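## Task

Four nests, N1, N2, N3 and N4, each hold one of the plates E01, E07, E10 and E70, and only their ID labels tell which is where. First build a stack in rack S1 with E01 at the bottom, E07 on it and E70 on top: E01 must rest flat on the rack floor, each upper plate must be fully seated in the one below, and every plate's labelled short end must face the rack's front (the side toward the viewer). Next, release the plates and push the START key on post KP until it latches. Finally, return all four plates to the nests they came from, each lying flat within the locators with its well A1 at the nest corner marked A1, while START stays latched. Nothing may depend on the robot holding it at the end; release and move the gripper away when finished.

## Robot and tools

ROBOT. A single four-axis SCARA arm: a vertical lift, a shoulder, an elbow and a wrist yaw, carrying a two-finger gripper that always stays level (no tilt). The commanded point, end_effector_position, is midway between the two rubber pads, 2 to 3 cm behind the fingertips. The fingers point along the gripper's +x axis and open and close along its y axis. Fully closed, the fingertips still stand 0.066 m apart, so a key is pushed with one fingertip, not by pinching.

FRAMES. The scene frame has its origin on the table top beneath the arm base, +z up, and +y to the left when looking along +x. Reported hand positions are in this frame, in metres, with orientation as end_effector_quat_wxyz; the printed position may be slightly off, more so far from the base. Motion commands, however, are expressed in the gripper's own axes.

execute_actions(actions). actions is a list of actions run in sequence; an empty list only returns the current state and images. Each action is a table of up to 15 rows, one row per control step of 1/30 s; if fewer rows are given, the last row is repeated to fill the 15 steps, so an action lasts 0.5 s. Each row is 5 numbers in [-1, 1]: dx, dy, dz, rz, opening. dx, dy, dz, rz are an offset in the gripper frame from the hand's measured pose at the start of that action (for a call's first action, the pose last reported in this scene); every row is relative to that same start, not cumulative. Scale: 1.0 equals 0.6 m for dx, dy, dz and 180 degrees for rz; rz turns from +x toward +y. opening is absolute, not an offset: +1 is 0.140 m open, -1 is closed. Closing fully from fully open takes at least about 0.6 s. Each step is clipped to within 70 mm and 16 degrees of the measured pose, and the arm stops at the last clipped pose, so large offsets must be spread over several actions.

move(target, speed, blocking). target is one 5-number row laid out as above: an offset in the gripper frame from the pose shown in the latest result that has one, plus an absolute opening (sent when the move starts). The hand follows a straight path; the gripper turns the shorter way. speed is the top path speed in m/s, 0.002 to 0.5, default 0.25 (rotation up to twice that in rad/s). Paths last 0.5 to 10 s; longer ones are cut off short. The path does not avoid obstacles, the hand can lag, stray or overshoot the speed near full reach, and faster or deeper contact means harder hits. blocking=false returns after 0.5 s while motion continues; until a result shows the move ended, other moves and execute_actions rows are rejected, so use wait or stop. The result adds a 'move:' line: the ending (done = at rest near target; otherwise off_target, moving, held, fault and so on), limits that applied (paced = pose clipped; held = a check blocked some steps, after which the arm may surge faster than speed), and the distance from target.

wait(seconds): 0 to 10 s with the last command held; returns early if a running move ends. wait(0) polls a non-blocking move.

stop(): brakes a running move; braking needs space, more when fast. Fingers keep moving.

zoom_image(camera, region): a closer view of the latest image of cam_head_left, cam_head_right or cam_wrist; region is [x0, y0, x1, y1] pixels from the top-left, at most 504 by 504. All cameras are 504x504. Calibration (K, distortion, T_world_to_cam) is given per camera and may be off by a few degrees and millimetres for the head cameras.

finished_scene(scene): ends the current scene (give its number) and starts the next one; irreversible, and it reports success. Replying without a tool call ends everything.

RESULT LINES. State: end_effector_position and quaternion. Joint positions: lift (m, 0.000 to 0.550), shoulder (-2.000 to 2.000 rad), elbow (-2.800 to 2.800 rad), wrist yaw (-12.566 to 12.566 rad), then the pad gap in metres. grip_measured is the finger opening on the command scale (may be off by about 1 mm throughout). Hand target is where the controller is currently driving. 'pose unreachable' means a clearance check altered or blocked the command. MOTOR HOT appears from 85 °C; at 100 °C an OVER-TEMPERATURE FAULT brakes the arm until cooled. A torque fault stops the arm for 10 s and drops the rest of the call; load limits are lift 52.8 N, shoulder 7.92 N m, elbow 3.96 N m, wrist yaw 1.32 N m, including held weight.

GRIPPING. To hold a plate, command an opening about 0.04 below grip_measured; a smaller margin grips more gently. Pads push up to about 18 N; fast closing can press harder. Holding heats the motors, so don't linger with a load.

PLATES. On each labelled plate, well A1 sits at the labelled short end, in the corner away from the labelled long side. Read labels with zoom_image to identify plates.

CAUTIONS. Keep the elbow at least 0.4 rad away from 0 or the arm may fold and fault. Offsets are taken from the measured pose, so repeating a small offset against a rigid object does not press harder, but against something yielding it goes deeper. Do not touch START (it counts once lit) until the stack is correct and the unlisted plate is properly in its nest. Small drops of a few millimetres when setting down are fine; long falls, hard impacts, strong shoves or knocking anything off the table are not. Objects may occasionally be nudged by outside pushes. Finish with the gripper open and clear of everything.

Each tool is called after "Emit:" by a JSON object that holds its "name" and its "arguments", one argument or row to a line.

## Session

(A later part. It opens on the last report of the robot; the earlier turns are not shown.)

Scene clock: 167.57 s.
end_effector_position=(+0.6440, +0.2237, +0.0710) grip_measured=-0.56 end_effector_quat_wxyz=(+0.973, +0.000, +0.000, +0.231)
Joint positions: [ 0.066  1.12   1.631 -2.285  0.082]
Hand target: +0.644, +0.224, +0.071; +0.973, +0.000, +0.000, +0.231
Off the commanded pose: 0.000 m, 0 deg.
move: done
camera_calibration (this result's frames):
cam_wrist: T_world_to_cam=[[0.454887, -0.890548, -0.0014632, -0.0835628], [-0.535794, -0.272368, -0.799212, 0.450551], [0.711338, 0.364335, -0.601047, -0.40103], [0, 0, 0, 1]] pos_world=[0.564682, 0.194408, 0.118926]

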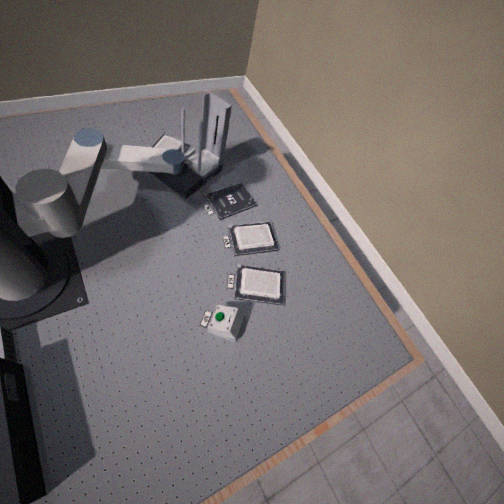

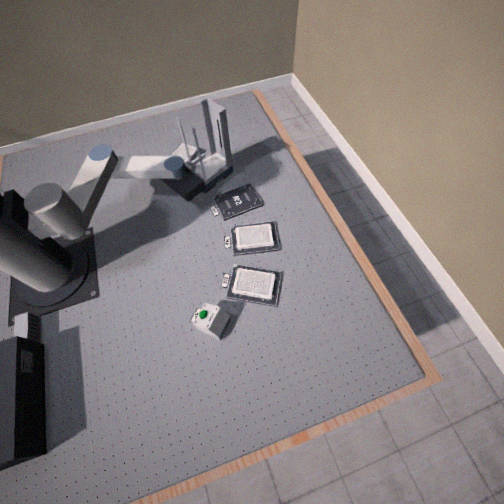

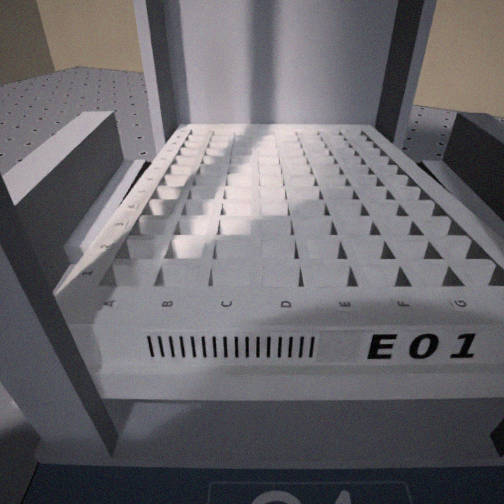

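Emit:
{"name": "move", "arguments": {
  "target": [-0.001,0,-0.0092,0,-0.61],
  "speed": 0.008
}}

Scene clock: 169.97 s.
end_effector_position=(+0.6434, +0.2234, +0.0657) grip_measured=-0.56 end_effector_quat_wxyz=(+0.973, +0.000, +0.000, +0.231)
Joint positions: [ 0.061  1.121  1.628 -2.282  0.082]
Hand target: +0.643, +0.223, +0.066; +0.973, +0.000, +0.000, +0.231
Off the commanded pose: 0.000 m, 0 deg.
move: done
camera_calibration (this result's frames):
cam_wrist: T_world_to_cam=[[0.454909, -0.890537, -0.0014632, -0.0836226], [-0.535788, -0.272381, -0.799212, 0.445878], [0.711329, 0.364353, -0.601047, -0.403736], [0, 0, 0, 1]] pos_world=[0.564126, 0.194082, 0.113564]

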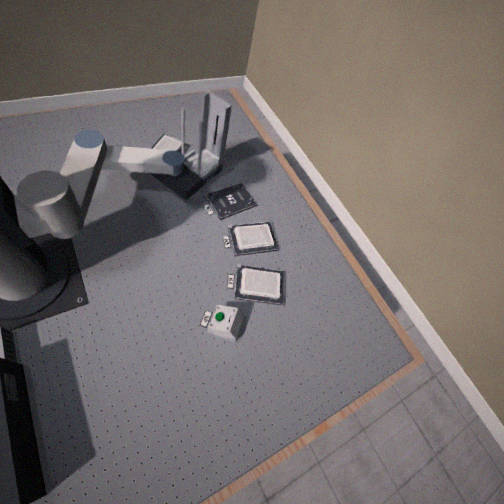

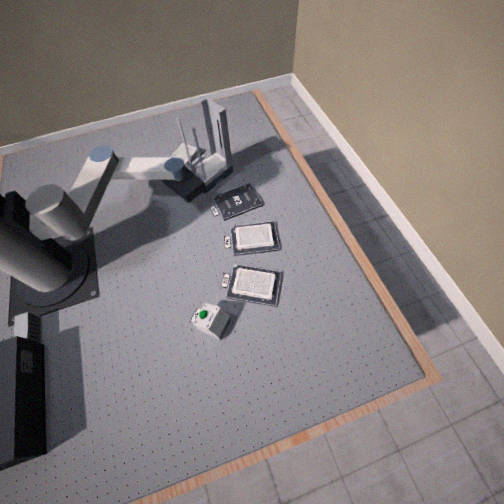

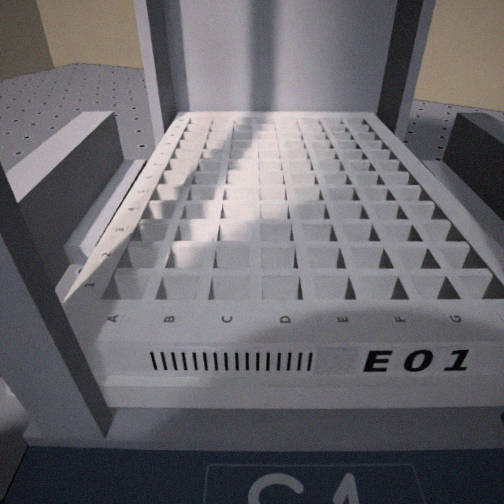

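Emit:
{"name": "move", "arguments": {
  "target": [0,0,0,0,0.4],
  "speed": 0.05
}}

Scene clock: 172.50 s.
end_effector_position=(+0.6434, +0.2234, +0.0657) grip_measured=+0.40 end_effector_quat_wxyz=(+0.973, +0.000, +0.000, +0.231)
Joint positions: [ 0.061  1.121  1.628 -2.282  0.118]
Hand target: +0.643, +0.223, +0.066; +0.973, +0.000, +0.000, +0.231
Off the commanded pose: 0.000 m, 0 deg.
move: done
camera_calibration (this result's frames):
cam_wrist: T_world_to_cam=[[0.454903, -0.89054, -0.0014632, -0.0836205], [-0.535789, -0.272377, -0.799212, 0.445886], [0.711332, 0.364348, -0.601047, -0.403728], [0, 0, 0, 1]] pos_world=[0.564125, 0.19408, 0.113576]

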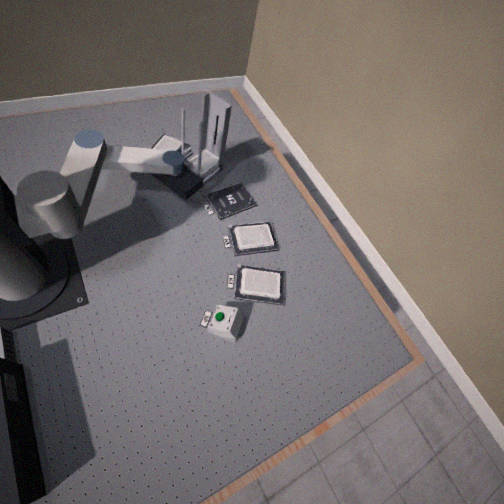

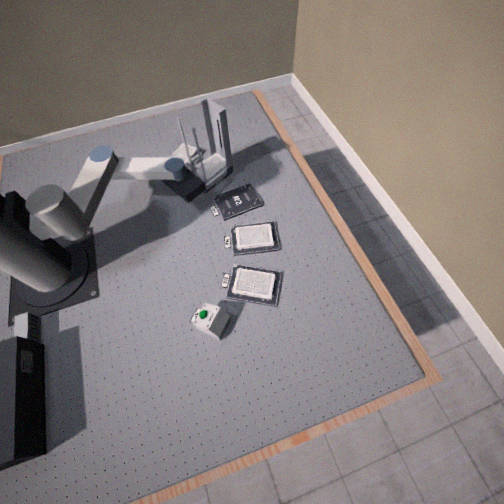

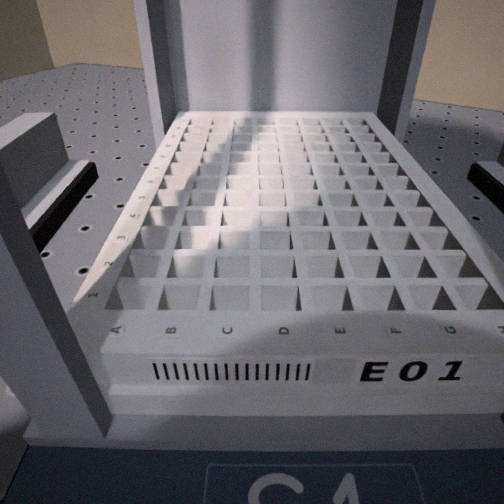

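Emit:
{"name": "zoom_image", "arguments": {
  "camera": "cam_wrist",
  "region": [60, 330, 186, 450]
}}

Emit:
{"name": "zoom_image", "arguments": {
  "camera": "cam_wrist",
  "region": [150, 80, 402, 160]
}}

Region (60, 330, 186, 450) of cam_wrist's 504x504 image, scaled by 4.000, with more detail than that image has; it fills the top 480 rows of this view, and the rest is white.

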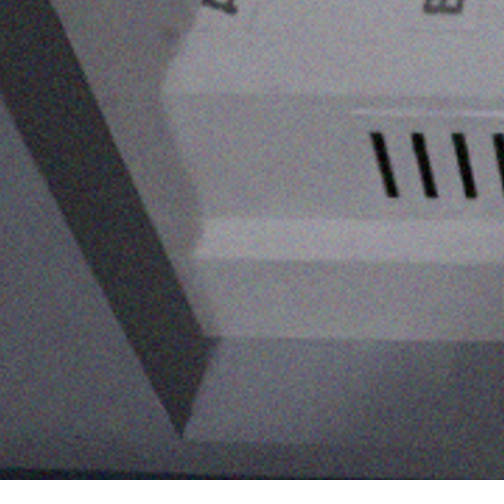

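Region (150, 80, 402, 160) of cam_wrist's 504x504 image, scaled by 2.000, with more detail than that image has; it fills the top 160 rows of this view, and the rest is white.

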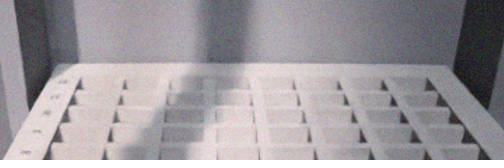

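Emit:
{"name": "move", "arguments": {
  "target": [-0.2167,0,0,0,0.4],
  "speed": 0.25
}}

Emit:
{"name": "move", "arguments": {
  "target": [-0.0112,0.2052,0.024,0.0906,0.4],
  "speed": 0.3
}}

Scene clock: 193.33 s.
end_effector_position=(+0.5273, +0.1648, +0.0657) grip_measured=+0.40 end_effector_quat_wxyz=(+0.973, +0.000, +0.000, +0.231)
Joint positions: [ 0.061  1.356  0.988 -1.877  0.118]
Hand target: +0.527, +0.165, +0.066; +0.973, +0.000, +0.000, +0.231
Off the commanded pose: 0.000 m, 0 deg.
move: done
camera_calibration (this result's frames):
cam_wrist: T_world_to_cam=[[0.454627, -0.890681, -0.0014632, -0.082819], [-0.535874, -0.272211, -0.799212, 0.367702], [0.711445, 0.364128, -0.601047, -0.29978], [0, 0, 0, 1]] pos_world=[0.44797, 0.135485, 0.113569]

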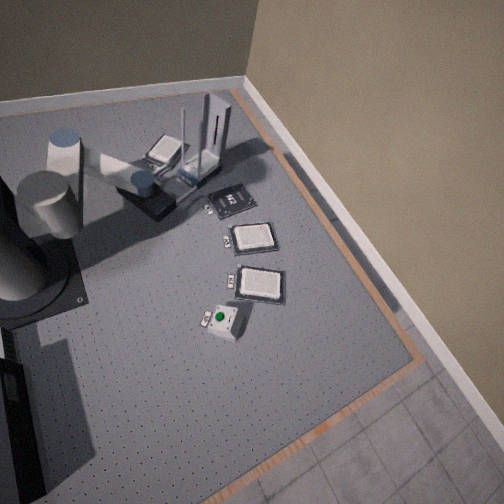

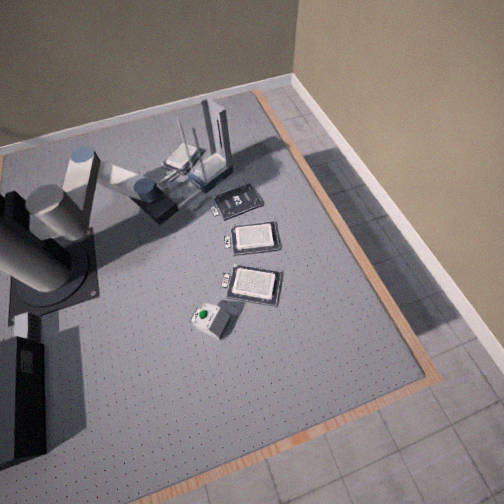

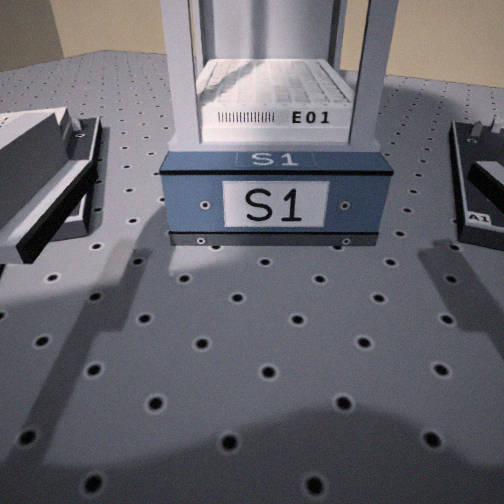

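Scene clock: 194.20 s.
end_effector_position=(+0.4658, +0.2718, +0.0801) grip_measured=+0.40 end_effector_quat_wxyz=(+0.930, +0.000, +0.000, +0.367)
Joint positions: [ 0.075  1.673  1.028 -1.949  0.118]
Hand target: +0.466, +0.272, +0.080; +0.930, +0.000, +0.000, +0.367
Off the commanded pose: 0.000 m, 0 deg.
move: done
camera_calibration (this result's frames):
cam_wrist: T_world_to_cam=[[0.686912, -0.726739, -0.0014632, -0.11229], [-0.437608, -0.412018, -0.799212, 0.367634], [0.580216, 0.549629, -0.601047, -0.275647], [0, 0, 0, 1]] pos_world=[0.397948, 0.22137, 0.127977]

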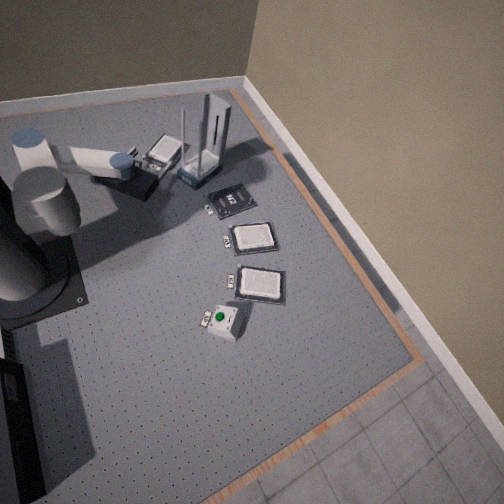

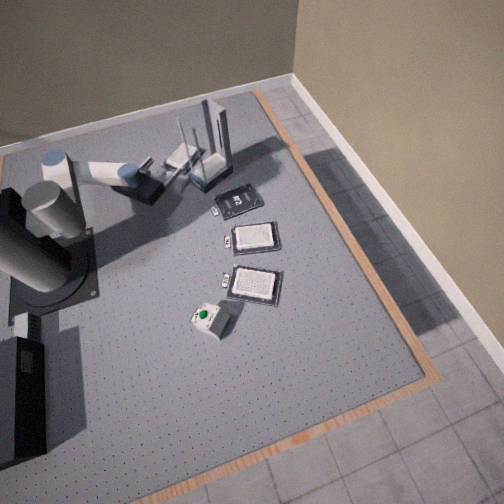

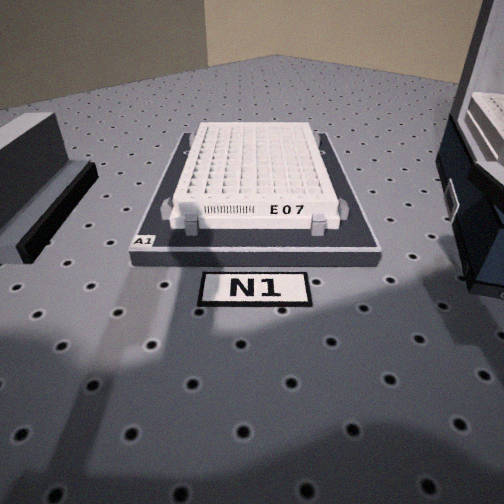

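N1 holds E07. Zooming in to measure its pose.

Emit:
{"name": "zoom_image", "arguments": {
  "camera": "cam_wrist",
  "region": [150, 110, 360, 250]
}}

Region (150, 110, 360, 250) of cam_wrist's 504x504 image, scaled by 2.400, with more detail than that image has.

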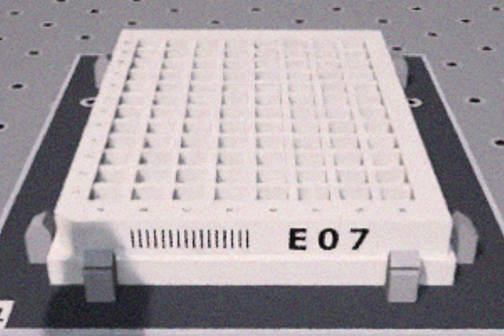

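Emit:
{"name": "move", "arguments": {
  "target": [0.2057,0.0148,-0.0502,-0.0006,-0.15],
  "speed": 0.3
}}

Scene clock: 204.47 s.
end_effector_position=(+0.5499, +0.3627, +0.0499) grip_measured=-0.15 end_effector_quat_wxyz=(+0.930, +0.000, +0.000, +0.366)
Joint positions: [ 0.045  1.454  1.643 -2.346  0.097]
Hand target: +0.550, +0.363, +0.050; +0.931, +0.000, +0.000, +0.366
Off the commanded pose: 0.000 m, 0 deg.
move: done
camera_calibration (this result's frames):
cam_wrist: T_world_to_cam=[[0.685729, -0.727855, -0.0014632, -0.103017], [-0.438278, -0.411305, -0.799212, 0.417882], [0.581109, 0.548684, -0.601047, -0.392651], [0, 0, 0, 1]] pos_world=[0.481964, 0.312337, 0.0978235]

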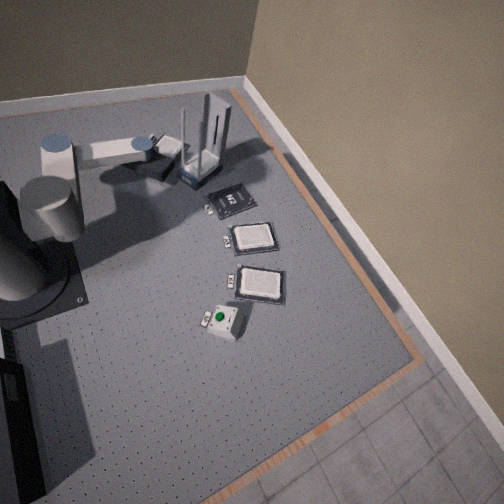

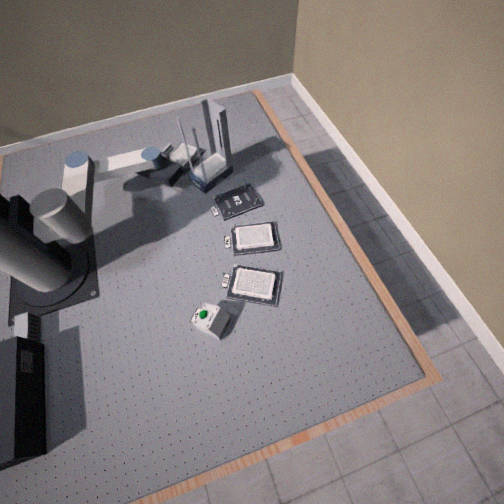

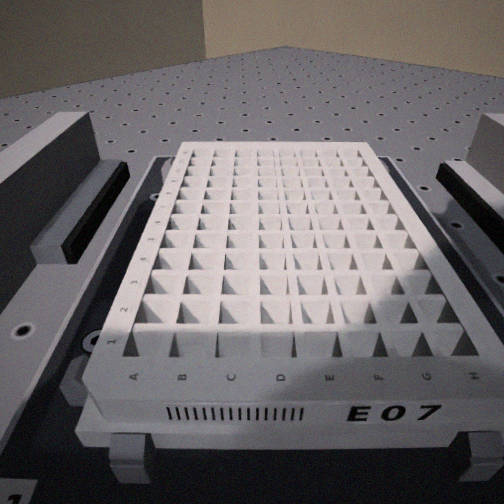

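Emit:
{"name": "move", "arguments": {
  "target": [0.0005,0,-0.024,0,-0.15],
  "speed": 0.04
}}

Emit:
{"name": "execute_actions", "arguments": {
  "actions": [
    [[0,0,0,0,-0.5]],
    [[0,0,0,0,-0.61]]
  ]
}}

Scene clock: 211.33 s.
end_effector_position=(+0.5500, +0.3629, +0.0355) grip_measured=-0.15 end_effector_quat_wxyz=(+0.930, +0.000, +0.000, +0.366)
Joint positions: [ 0.03   1.453  1.644 -2.347  0.097]
Hand target: +0.550, +0.363, +0.036; +0.930, +0.000, +0.000, +0.366
Off the commanded pose: 0.000 m, 0 deg.
move: done
camera_calibration (this result's frames):
cam_wrist: T_world_to_cam=[[0.685916, -0.72768, -0.0014632, -0.103137], [-0.438173, -0.411417, -0.799212, 0.406465], [0.580969, 0.548833, -0.601047, -0.401539], [0, 0, 0, 1]] pos_world=[0.482126, 0.312554, 0.0833568]

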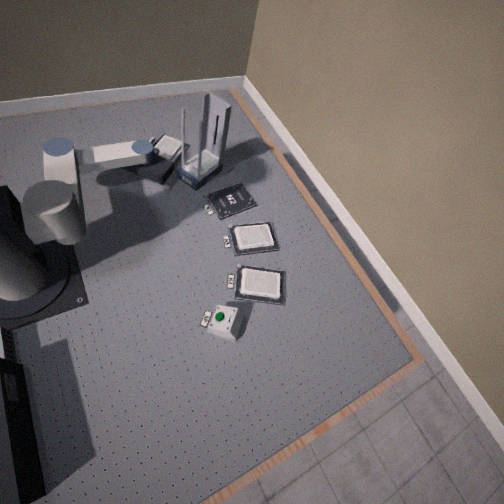

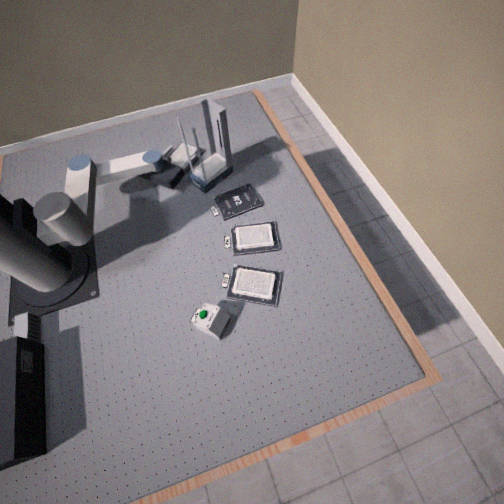

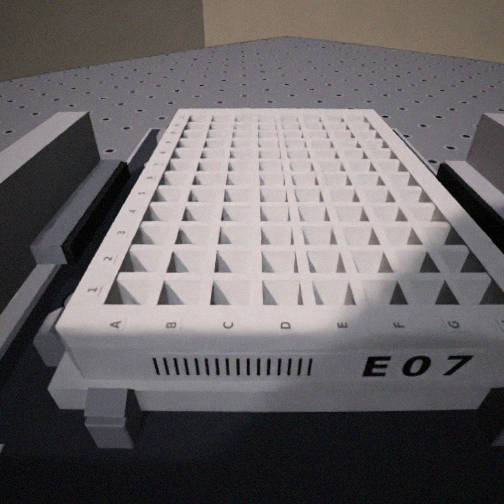

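Scene clock: 212.33 s.
end_effector_position=(+0.5500, +0.3629, +0.0355) grip_measured=-0.56 end_effector_quat_wxyz=(+0.930, +0.000, +0.000, +0.366)
Joint positions: [ 0.03   1.453  1.644 -2.347  0.082]
Hand target: +0.550, +0.363, +0.035; +0.930, +0.000, +0.000, +0.366
Off the commanded pose: 0.000 m, 0 deg.
camera_calibration (this result's frames):
cam_wrist: T_world_to_cam=[[0.685917, -0.727678, -0.0014632, -0.103133], [-0.438172, -0.411418, -0.799212, 0.406464], [0.580968, 0.548834, -0.601047, -0.401538], [0, 0, 0, 1]] pos_world=[0.482122, 0.312557, 0.083357]

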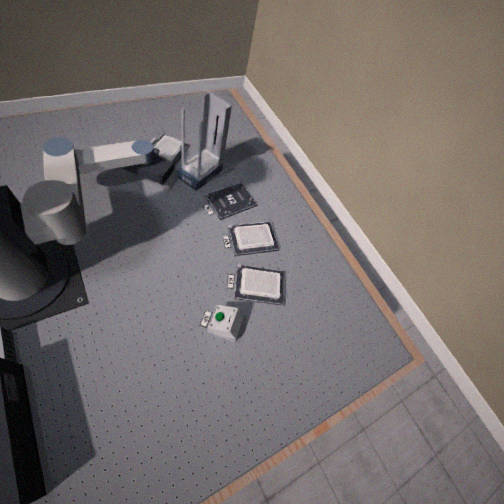

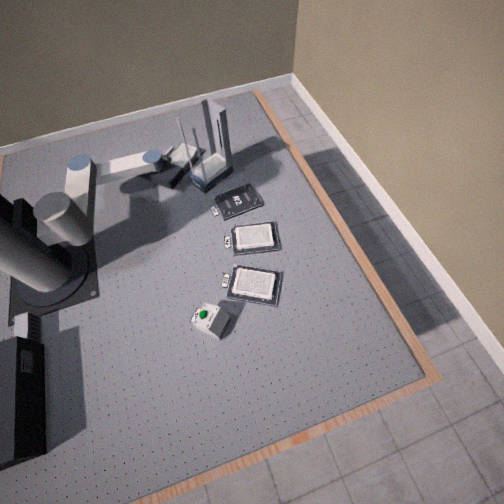

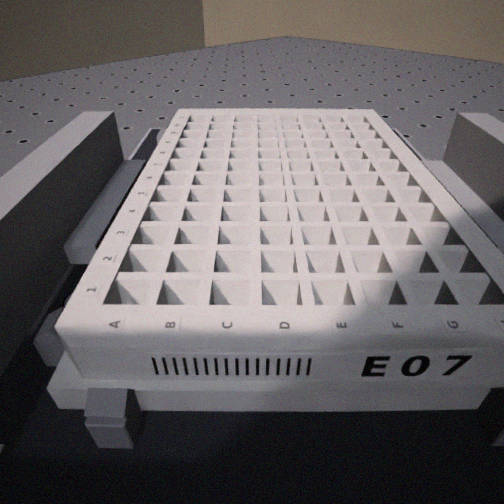

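Emit:
{"name": "move", "arguments": {
  "target": [0,0,0.4908,0,-0.61],
  "speed": 0.25
}}

Emit:
{"name": "move", "arguments": {
  "target": [-0.0436,-0.2764,0,-0.09028,-0.61],
  "speed": 0.25
}}

Scene clock: 217.67 s.
end_effector_position=(+0.5500, +0.3629, +0.3300) grip_measured=-0.56 end_effector_quat_wxyz=(+0.930, +0.000, +0.000, +0.366)
Joint positions: [ 0.325  1.453  1.644 -2.347  0.082]
Hand target: +0.550, +0.363, +0.330; +0.930, +0.000, +0.000, +0.366
Off the commanded pose: 0.000 m, 0 deg.
move: done
camera_calibration (this result's frames):
cam_wrist: T_world_to_cam=[[0.68595, -0.727647, -0.0014632, -0.102714], [-0.438153, -0.411438, -0.799212, 0.64186], [0.580942, 0.548861, -0.601047, -0.224509], [0, 0, 0, 1]] pos_world=[0.482116, 0.31257, 0.377891]

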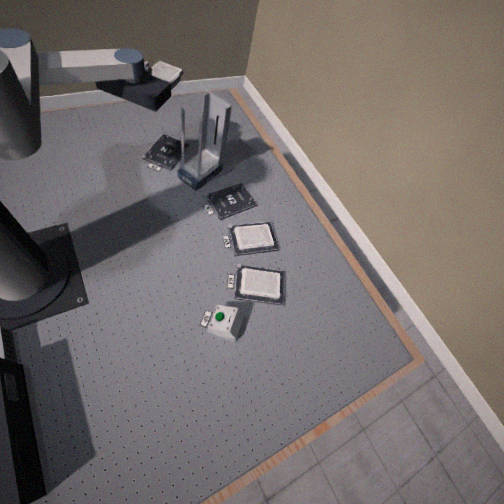

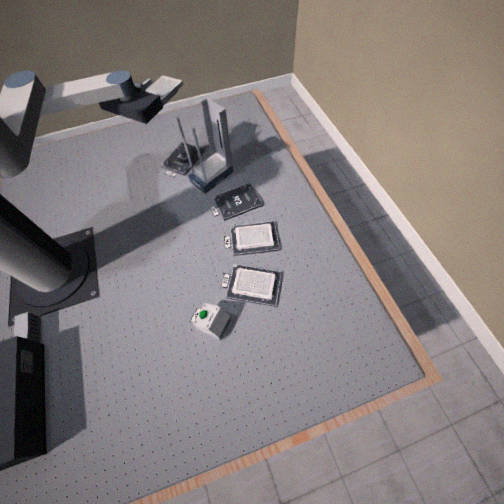

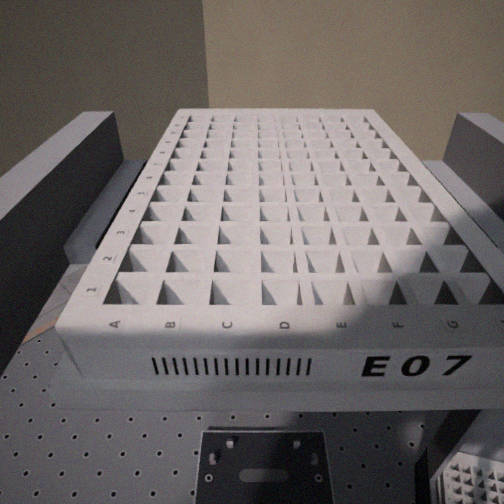

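Scene clock: 218.73 s.
end_effector_position=(+0.6441, +0.2237, +0.3300) grip_measured=-0.56 end_effector_quat_wxyz=(+0.973, +0.000, +0.000, +0.231)
Joint positions: [ 0.325  1.12   1.632 -2.285  0.082]
Hand target: +0.644, +0.224, +0.330; +0.973, +0.000, +0.000, +0.231
Off the commanded pose: 0.000 m, 0 deg.
move: done
camera_calibration (this result's frames):
cam_wrist: T_world_to_cam=[[0.454516, -0.890738, -0.0014632, -0.0829909], [-0.535908, -0.272144, -0.799212, 0.657589], [0.71149, 0.364039, -0.601047, -0.245473], [0, 0, 0, 1]] pos_world=[0.56478, 0.194398, 0.377891]

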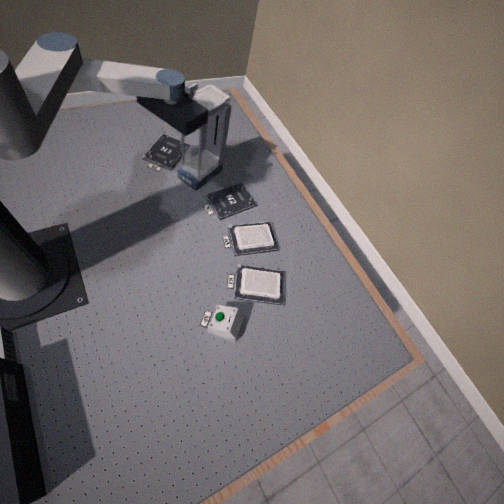

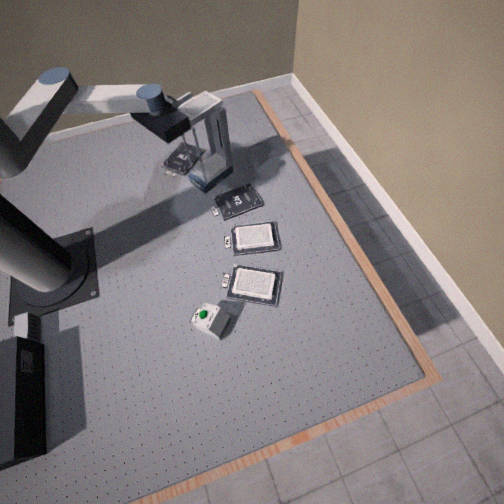

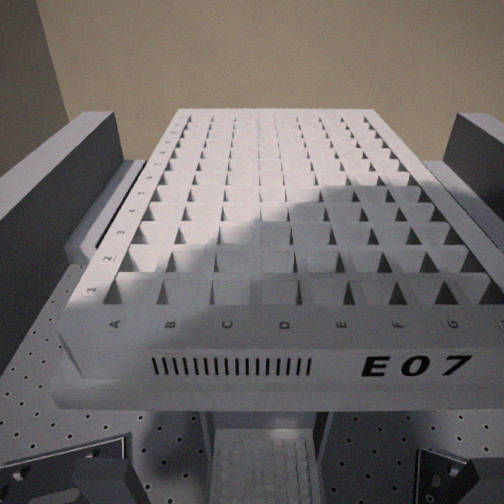

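Emit:
{"name": "move", "arguments": {
  "target": [0,0,-0.03,0,-0.61],
  "speed": 0.02
}}

Scene clock: 221.60 s.
end_effector_position=(+0.6440, +0.2237, +0.3121) grip_measured=-0.56 end_effector_quat_wxyz=(+0.973, +0.000, +0.000, +0.231)
Joint positions: [ 0.307  1.12   1.632 -2.285  0.082]
Hand target: +0.644, +0.224, +0.312; +0.973, +0.000, +0.000, +0.231
Off the commanded pose: 0.000 m, 0 deg.
move: done
camera_calibration (this result's frames):
cam_wrist: T_world_to_cam=[[0.454576, -0.890707, -0.0014632, -0.0830714], [-0.53589, -0.27218, -0.799212, 0.643251], [0.711466, 0.364087, -0.601047, -0.2562], [0, 0, 0, 1]] pos_world=[0.564751, 0.194367, 0.359985]

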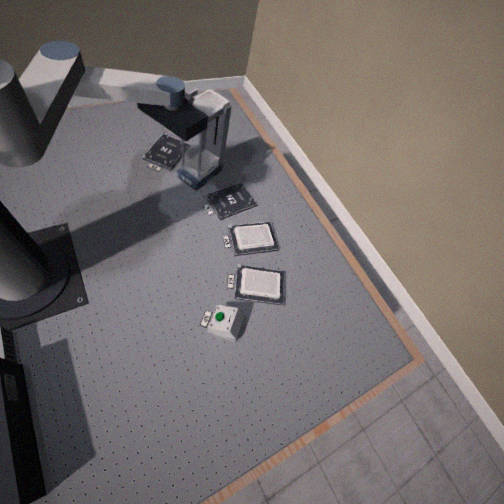

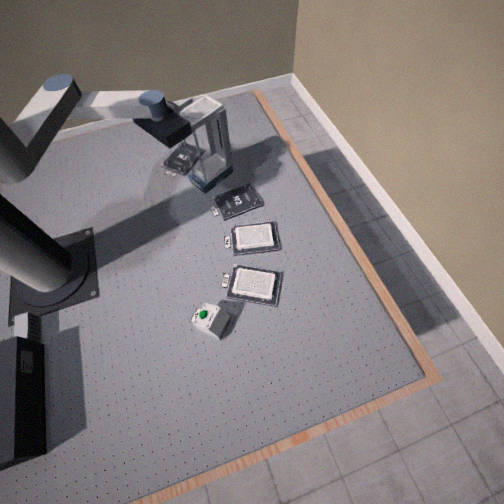

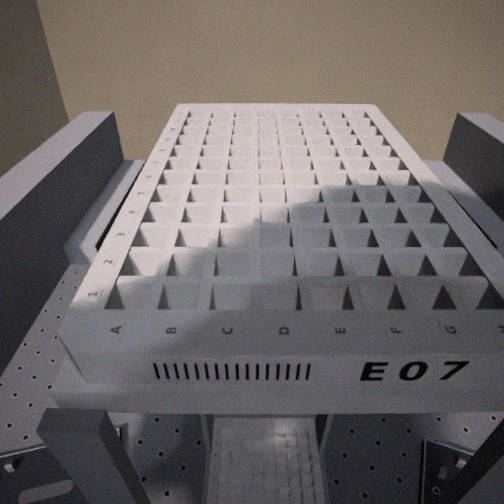

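Emit:
{"name": "move", "arguments": {
  "target": [0,0,0.008,0,-0.61],
  "speed": 0.02
}}

Emit:
{"name": "move", "arguments": {
  "target": [-0.0012,0,0,0,-0.61],
  "speed": 0.01
}}

Emit:
{"name": "move", "arguments": {
  "target": [0,0,-0.012,0,-0.61],
  "speed": 0.012
}}

Scene clock: 227.87 s.
end_effector_position=(+0.6440, +0.2237, +0.3169) grip_measured=-0.56 end_effector_quat_wxyz=(+0.973, +0.000, +0.000, +0.231)
Joint positions: [ 0.312  1.12   1.631 -2.285  0.082]
Hand target: +0.644, +0.224, +0.317; +0.973, +0.000, +0.000, +0.231
Off the commanded pose: 0.000 m, 0 deg.
move: done
camera_calibration (this result's frames):
cam_wrist: T_world_to_cam=[[0.454659, -0.890664, -0.0014632, -0.0831231], [-0.535864, -0.272231, -0.799212, 0.647053], [0.711431, 0.364153, -0.601047, -0.253315], [0, 0, 0, 1]] pos_world=[0.564741, 0.194358, 0.364757]

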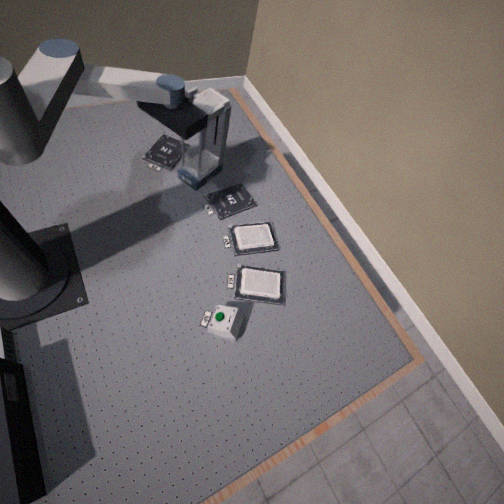

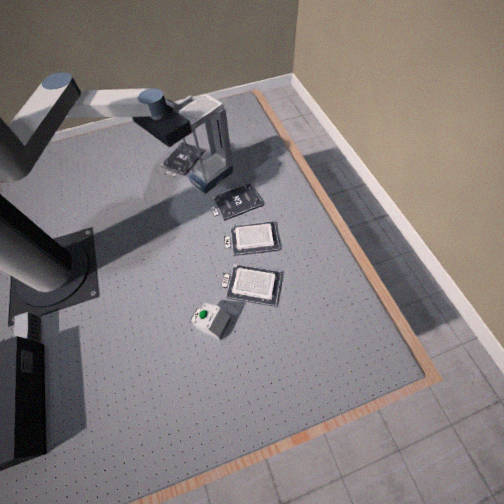

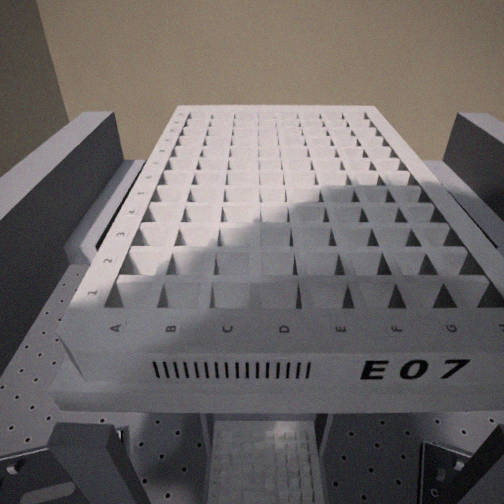

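Scene clock: 228.57 s.
end_effector_position=(+0.6434, +0.2233, +0.3169) grip_measured=-0.56 end_effector_quat_wxyz=(+0.973, +0.000, +0.000, +0.231)
Joint positions: [ 0.312  1.121  1.628 -2.283  0.082]
Hand target: +0.643, +0.223, +0.317; +0.973, +0.000, +0.000, +0.231
Off the commanded pose: 0.000 m, 0 deg.
move: done
camera_calibration (this result's frames):
cam_wrist: T_world_to_cam=[[0.454428, -0.890782, -0.0014632, -0.0830151], [-0.535935, -0.272091, -0.799212, 0.646652], [0.711526, 0.363969, -0.601047, -0.252782], [0, 0, 0, 1]] pos_world=[0.564149, 0.194005, 0.364757]

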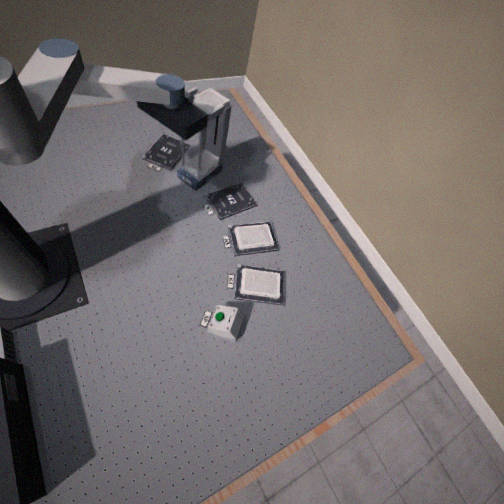

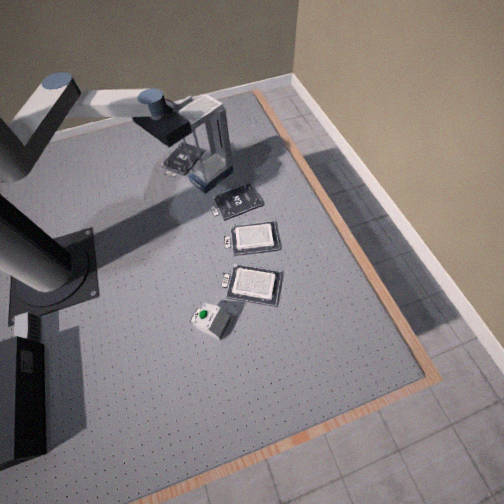

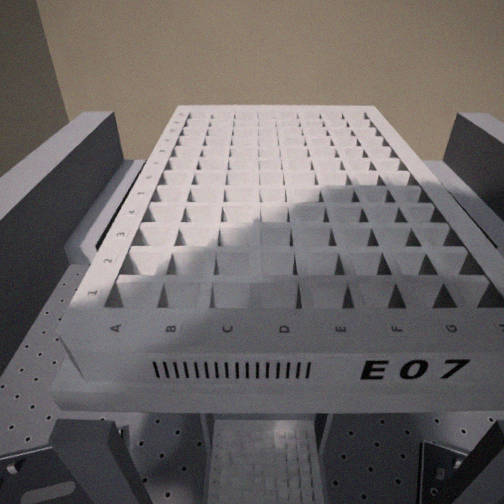

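Scene clock: 229.40 s.
end_effector_position=(+0.6434, +0.2233, +0.3096) grip_measured=-0.56 end_effector_quat_wxyz=(+0.973, +0.000, +0.000, +0.231)
Joint positions: [ 0.305  1.121  1.628 -2.283  0.082]
Hand target: +0.643, +0.223, +0.310; +0.973, +0.000, +0.000, +0.231
Off the commanded pose: 0.000 m, 0 deg.
move: done
camera_calibration (this result's frames):
cam_wrist: T_world_to_cam=[[0.454417, -0.890788, -0.0014632, -0.0830242], [-0.535938, -0.272085, -0.799212, 0.64089], [0.71153, 0.36396, -0.601047, -0.257117], [0, 0, 0, 1]] pos_world=[0.564151, 0.194, 0.357546]

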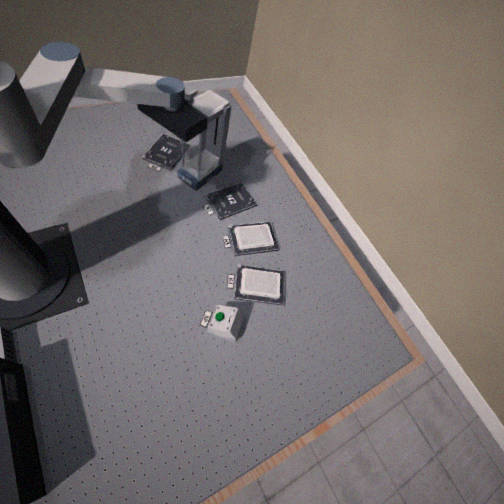

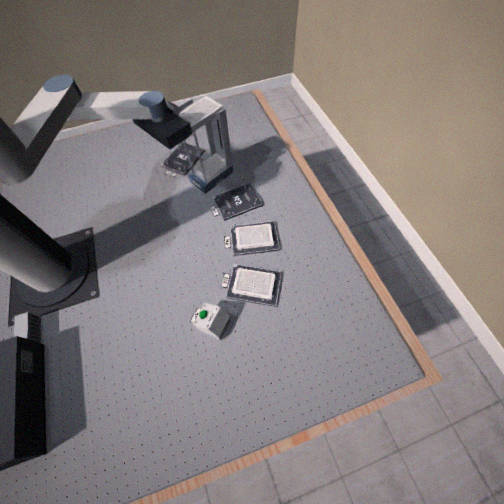

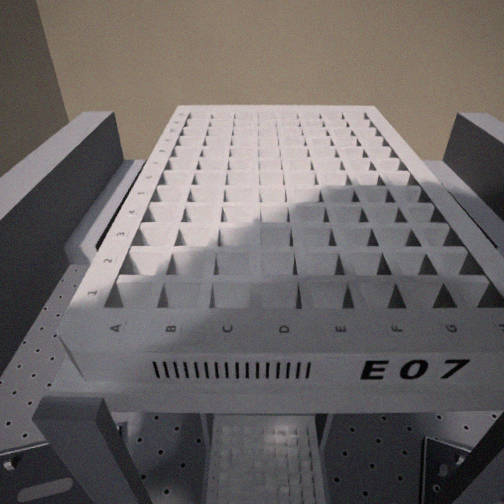

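Emit:
{"name": "move", "arguments": {
  "target": [0,0,-0.3693,0,-0.61],
  "speed": 0.15
}}

Emit:
{"name": "move", "arguments": {
  "target": [0,0,-0.0165,0,-0.61],
  "speed": 0.01
}}

Scene clock: 233.63 s.
end_effector_position=(+0.6434, +0.2233, +0.0880) grip_measured=-0.56 end_effector_quat_wxyz=(+0.973, +0.000, +0.000, +0.231)
Joint positions: [ 0.083  1.121  1.628 -2.283  0.082]
Hand target: +0.643, +0.223, +0.088; +0.973, +0.000, +0.000, +0.231
Off the commanded pose: 0.000 m, 0 deg.
move: done
camera_calibration (this result's frames):
cam_wrist: T_world_to_cam=[[0.454379, -0.890807, -0.0014632, -0.0833328], [-0.53595, -0.272062, -0.799212, 0.463735], [0.711546, 0.36393, -0.601047, -0.390342], [0, 0, 0, 1]] pos_world=[0.56415, 0.193989, 0.135887]

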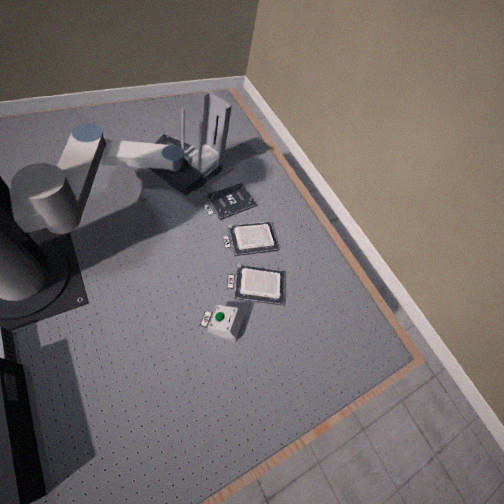

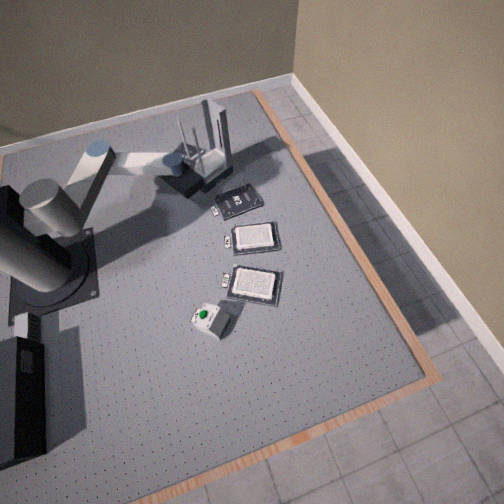

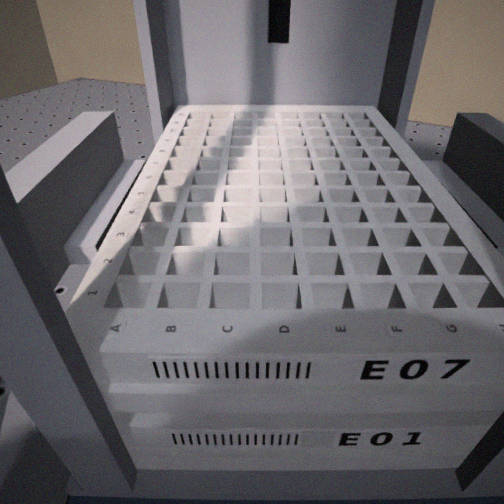

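Scene clock: 234.83 s.
end_effector_position=(+0.6434, +0.2233, +0.0781) grip_measured=-0.56 end_effector_quat_wxyz=(+0.973, +0.000, +0.000, +0.231)
Joint positions: [ 0.073  1.121  1.628 -2.283  0.082]
Hand target: +0.643, +0.223, +0.078; +0.973, +0.000, +0.000, +0.231
Off the commanded pose: 0.000 m, 0 deg.
move: done
camera_calibration (this result's frames):
cam_wrist: T_world_to_cam=[[0.454399, -0.890797, -0.0014632, -0.0833558], [-0.535943, -0.272074, -0.799212, 0.455848], [0.711538, 0.363946, -0.601047, -0.396276], [0, 0, 0, 1]] pos_world=[0.564151, 0.193995, 0.126016]

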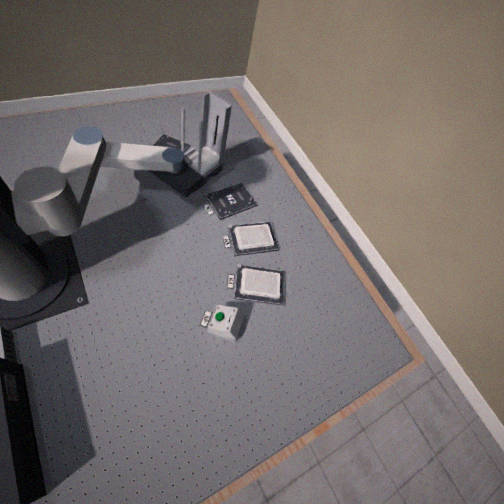

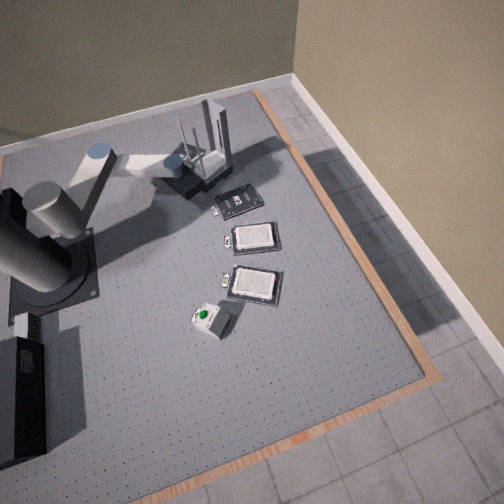

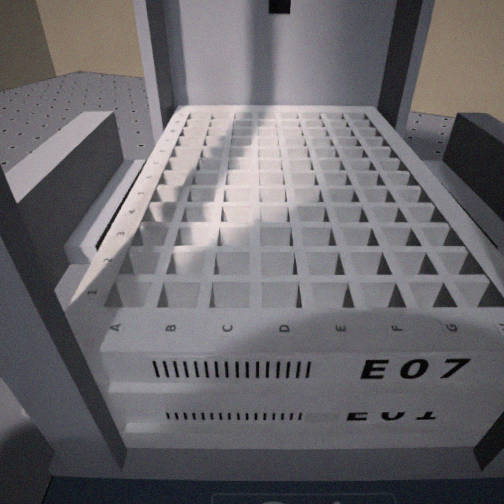

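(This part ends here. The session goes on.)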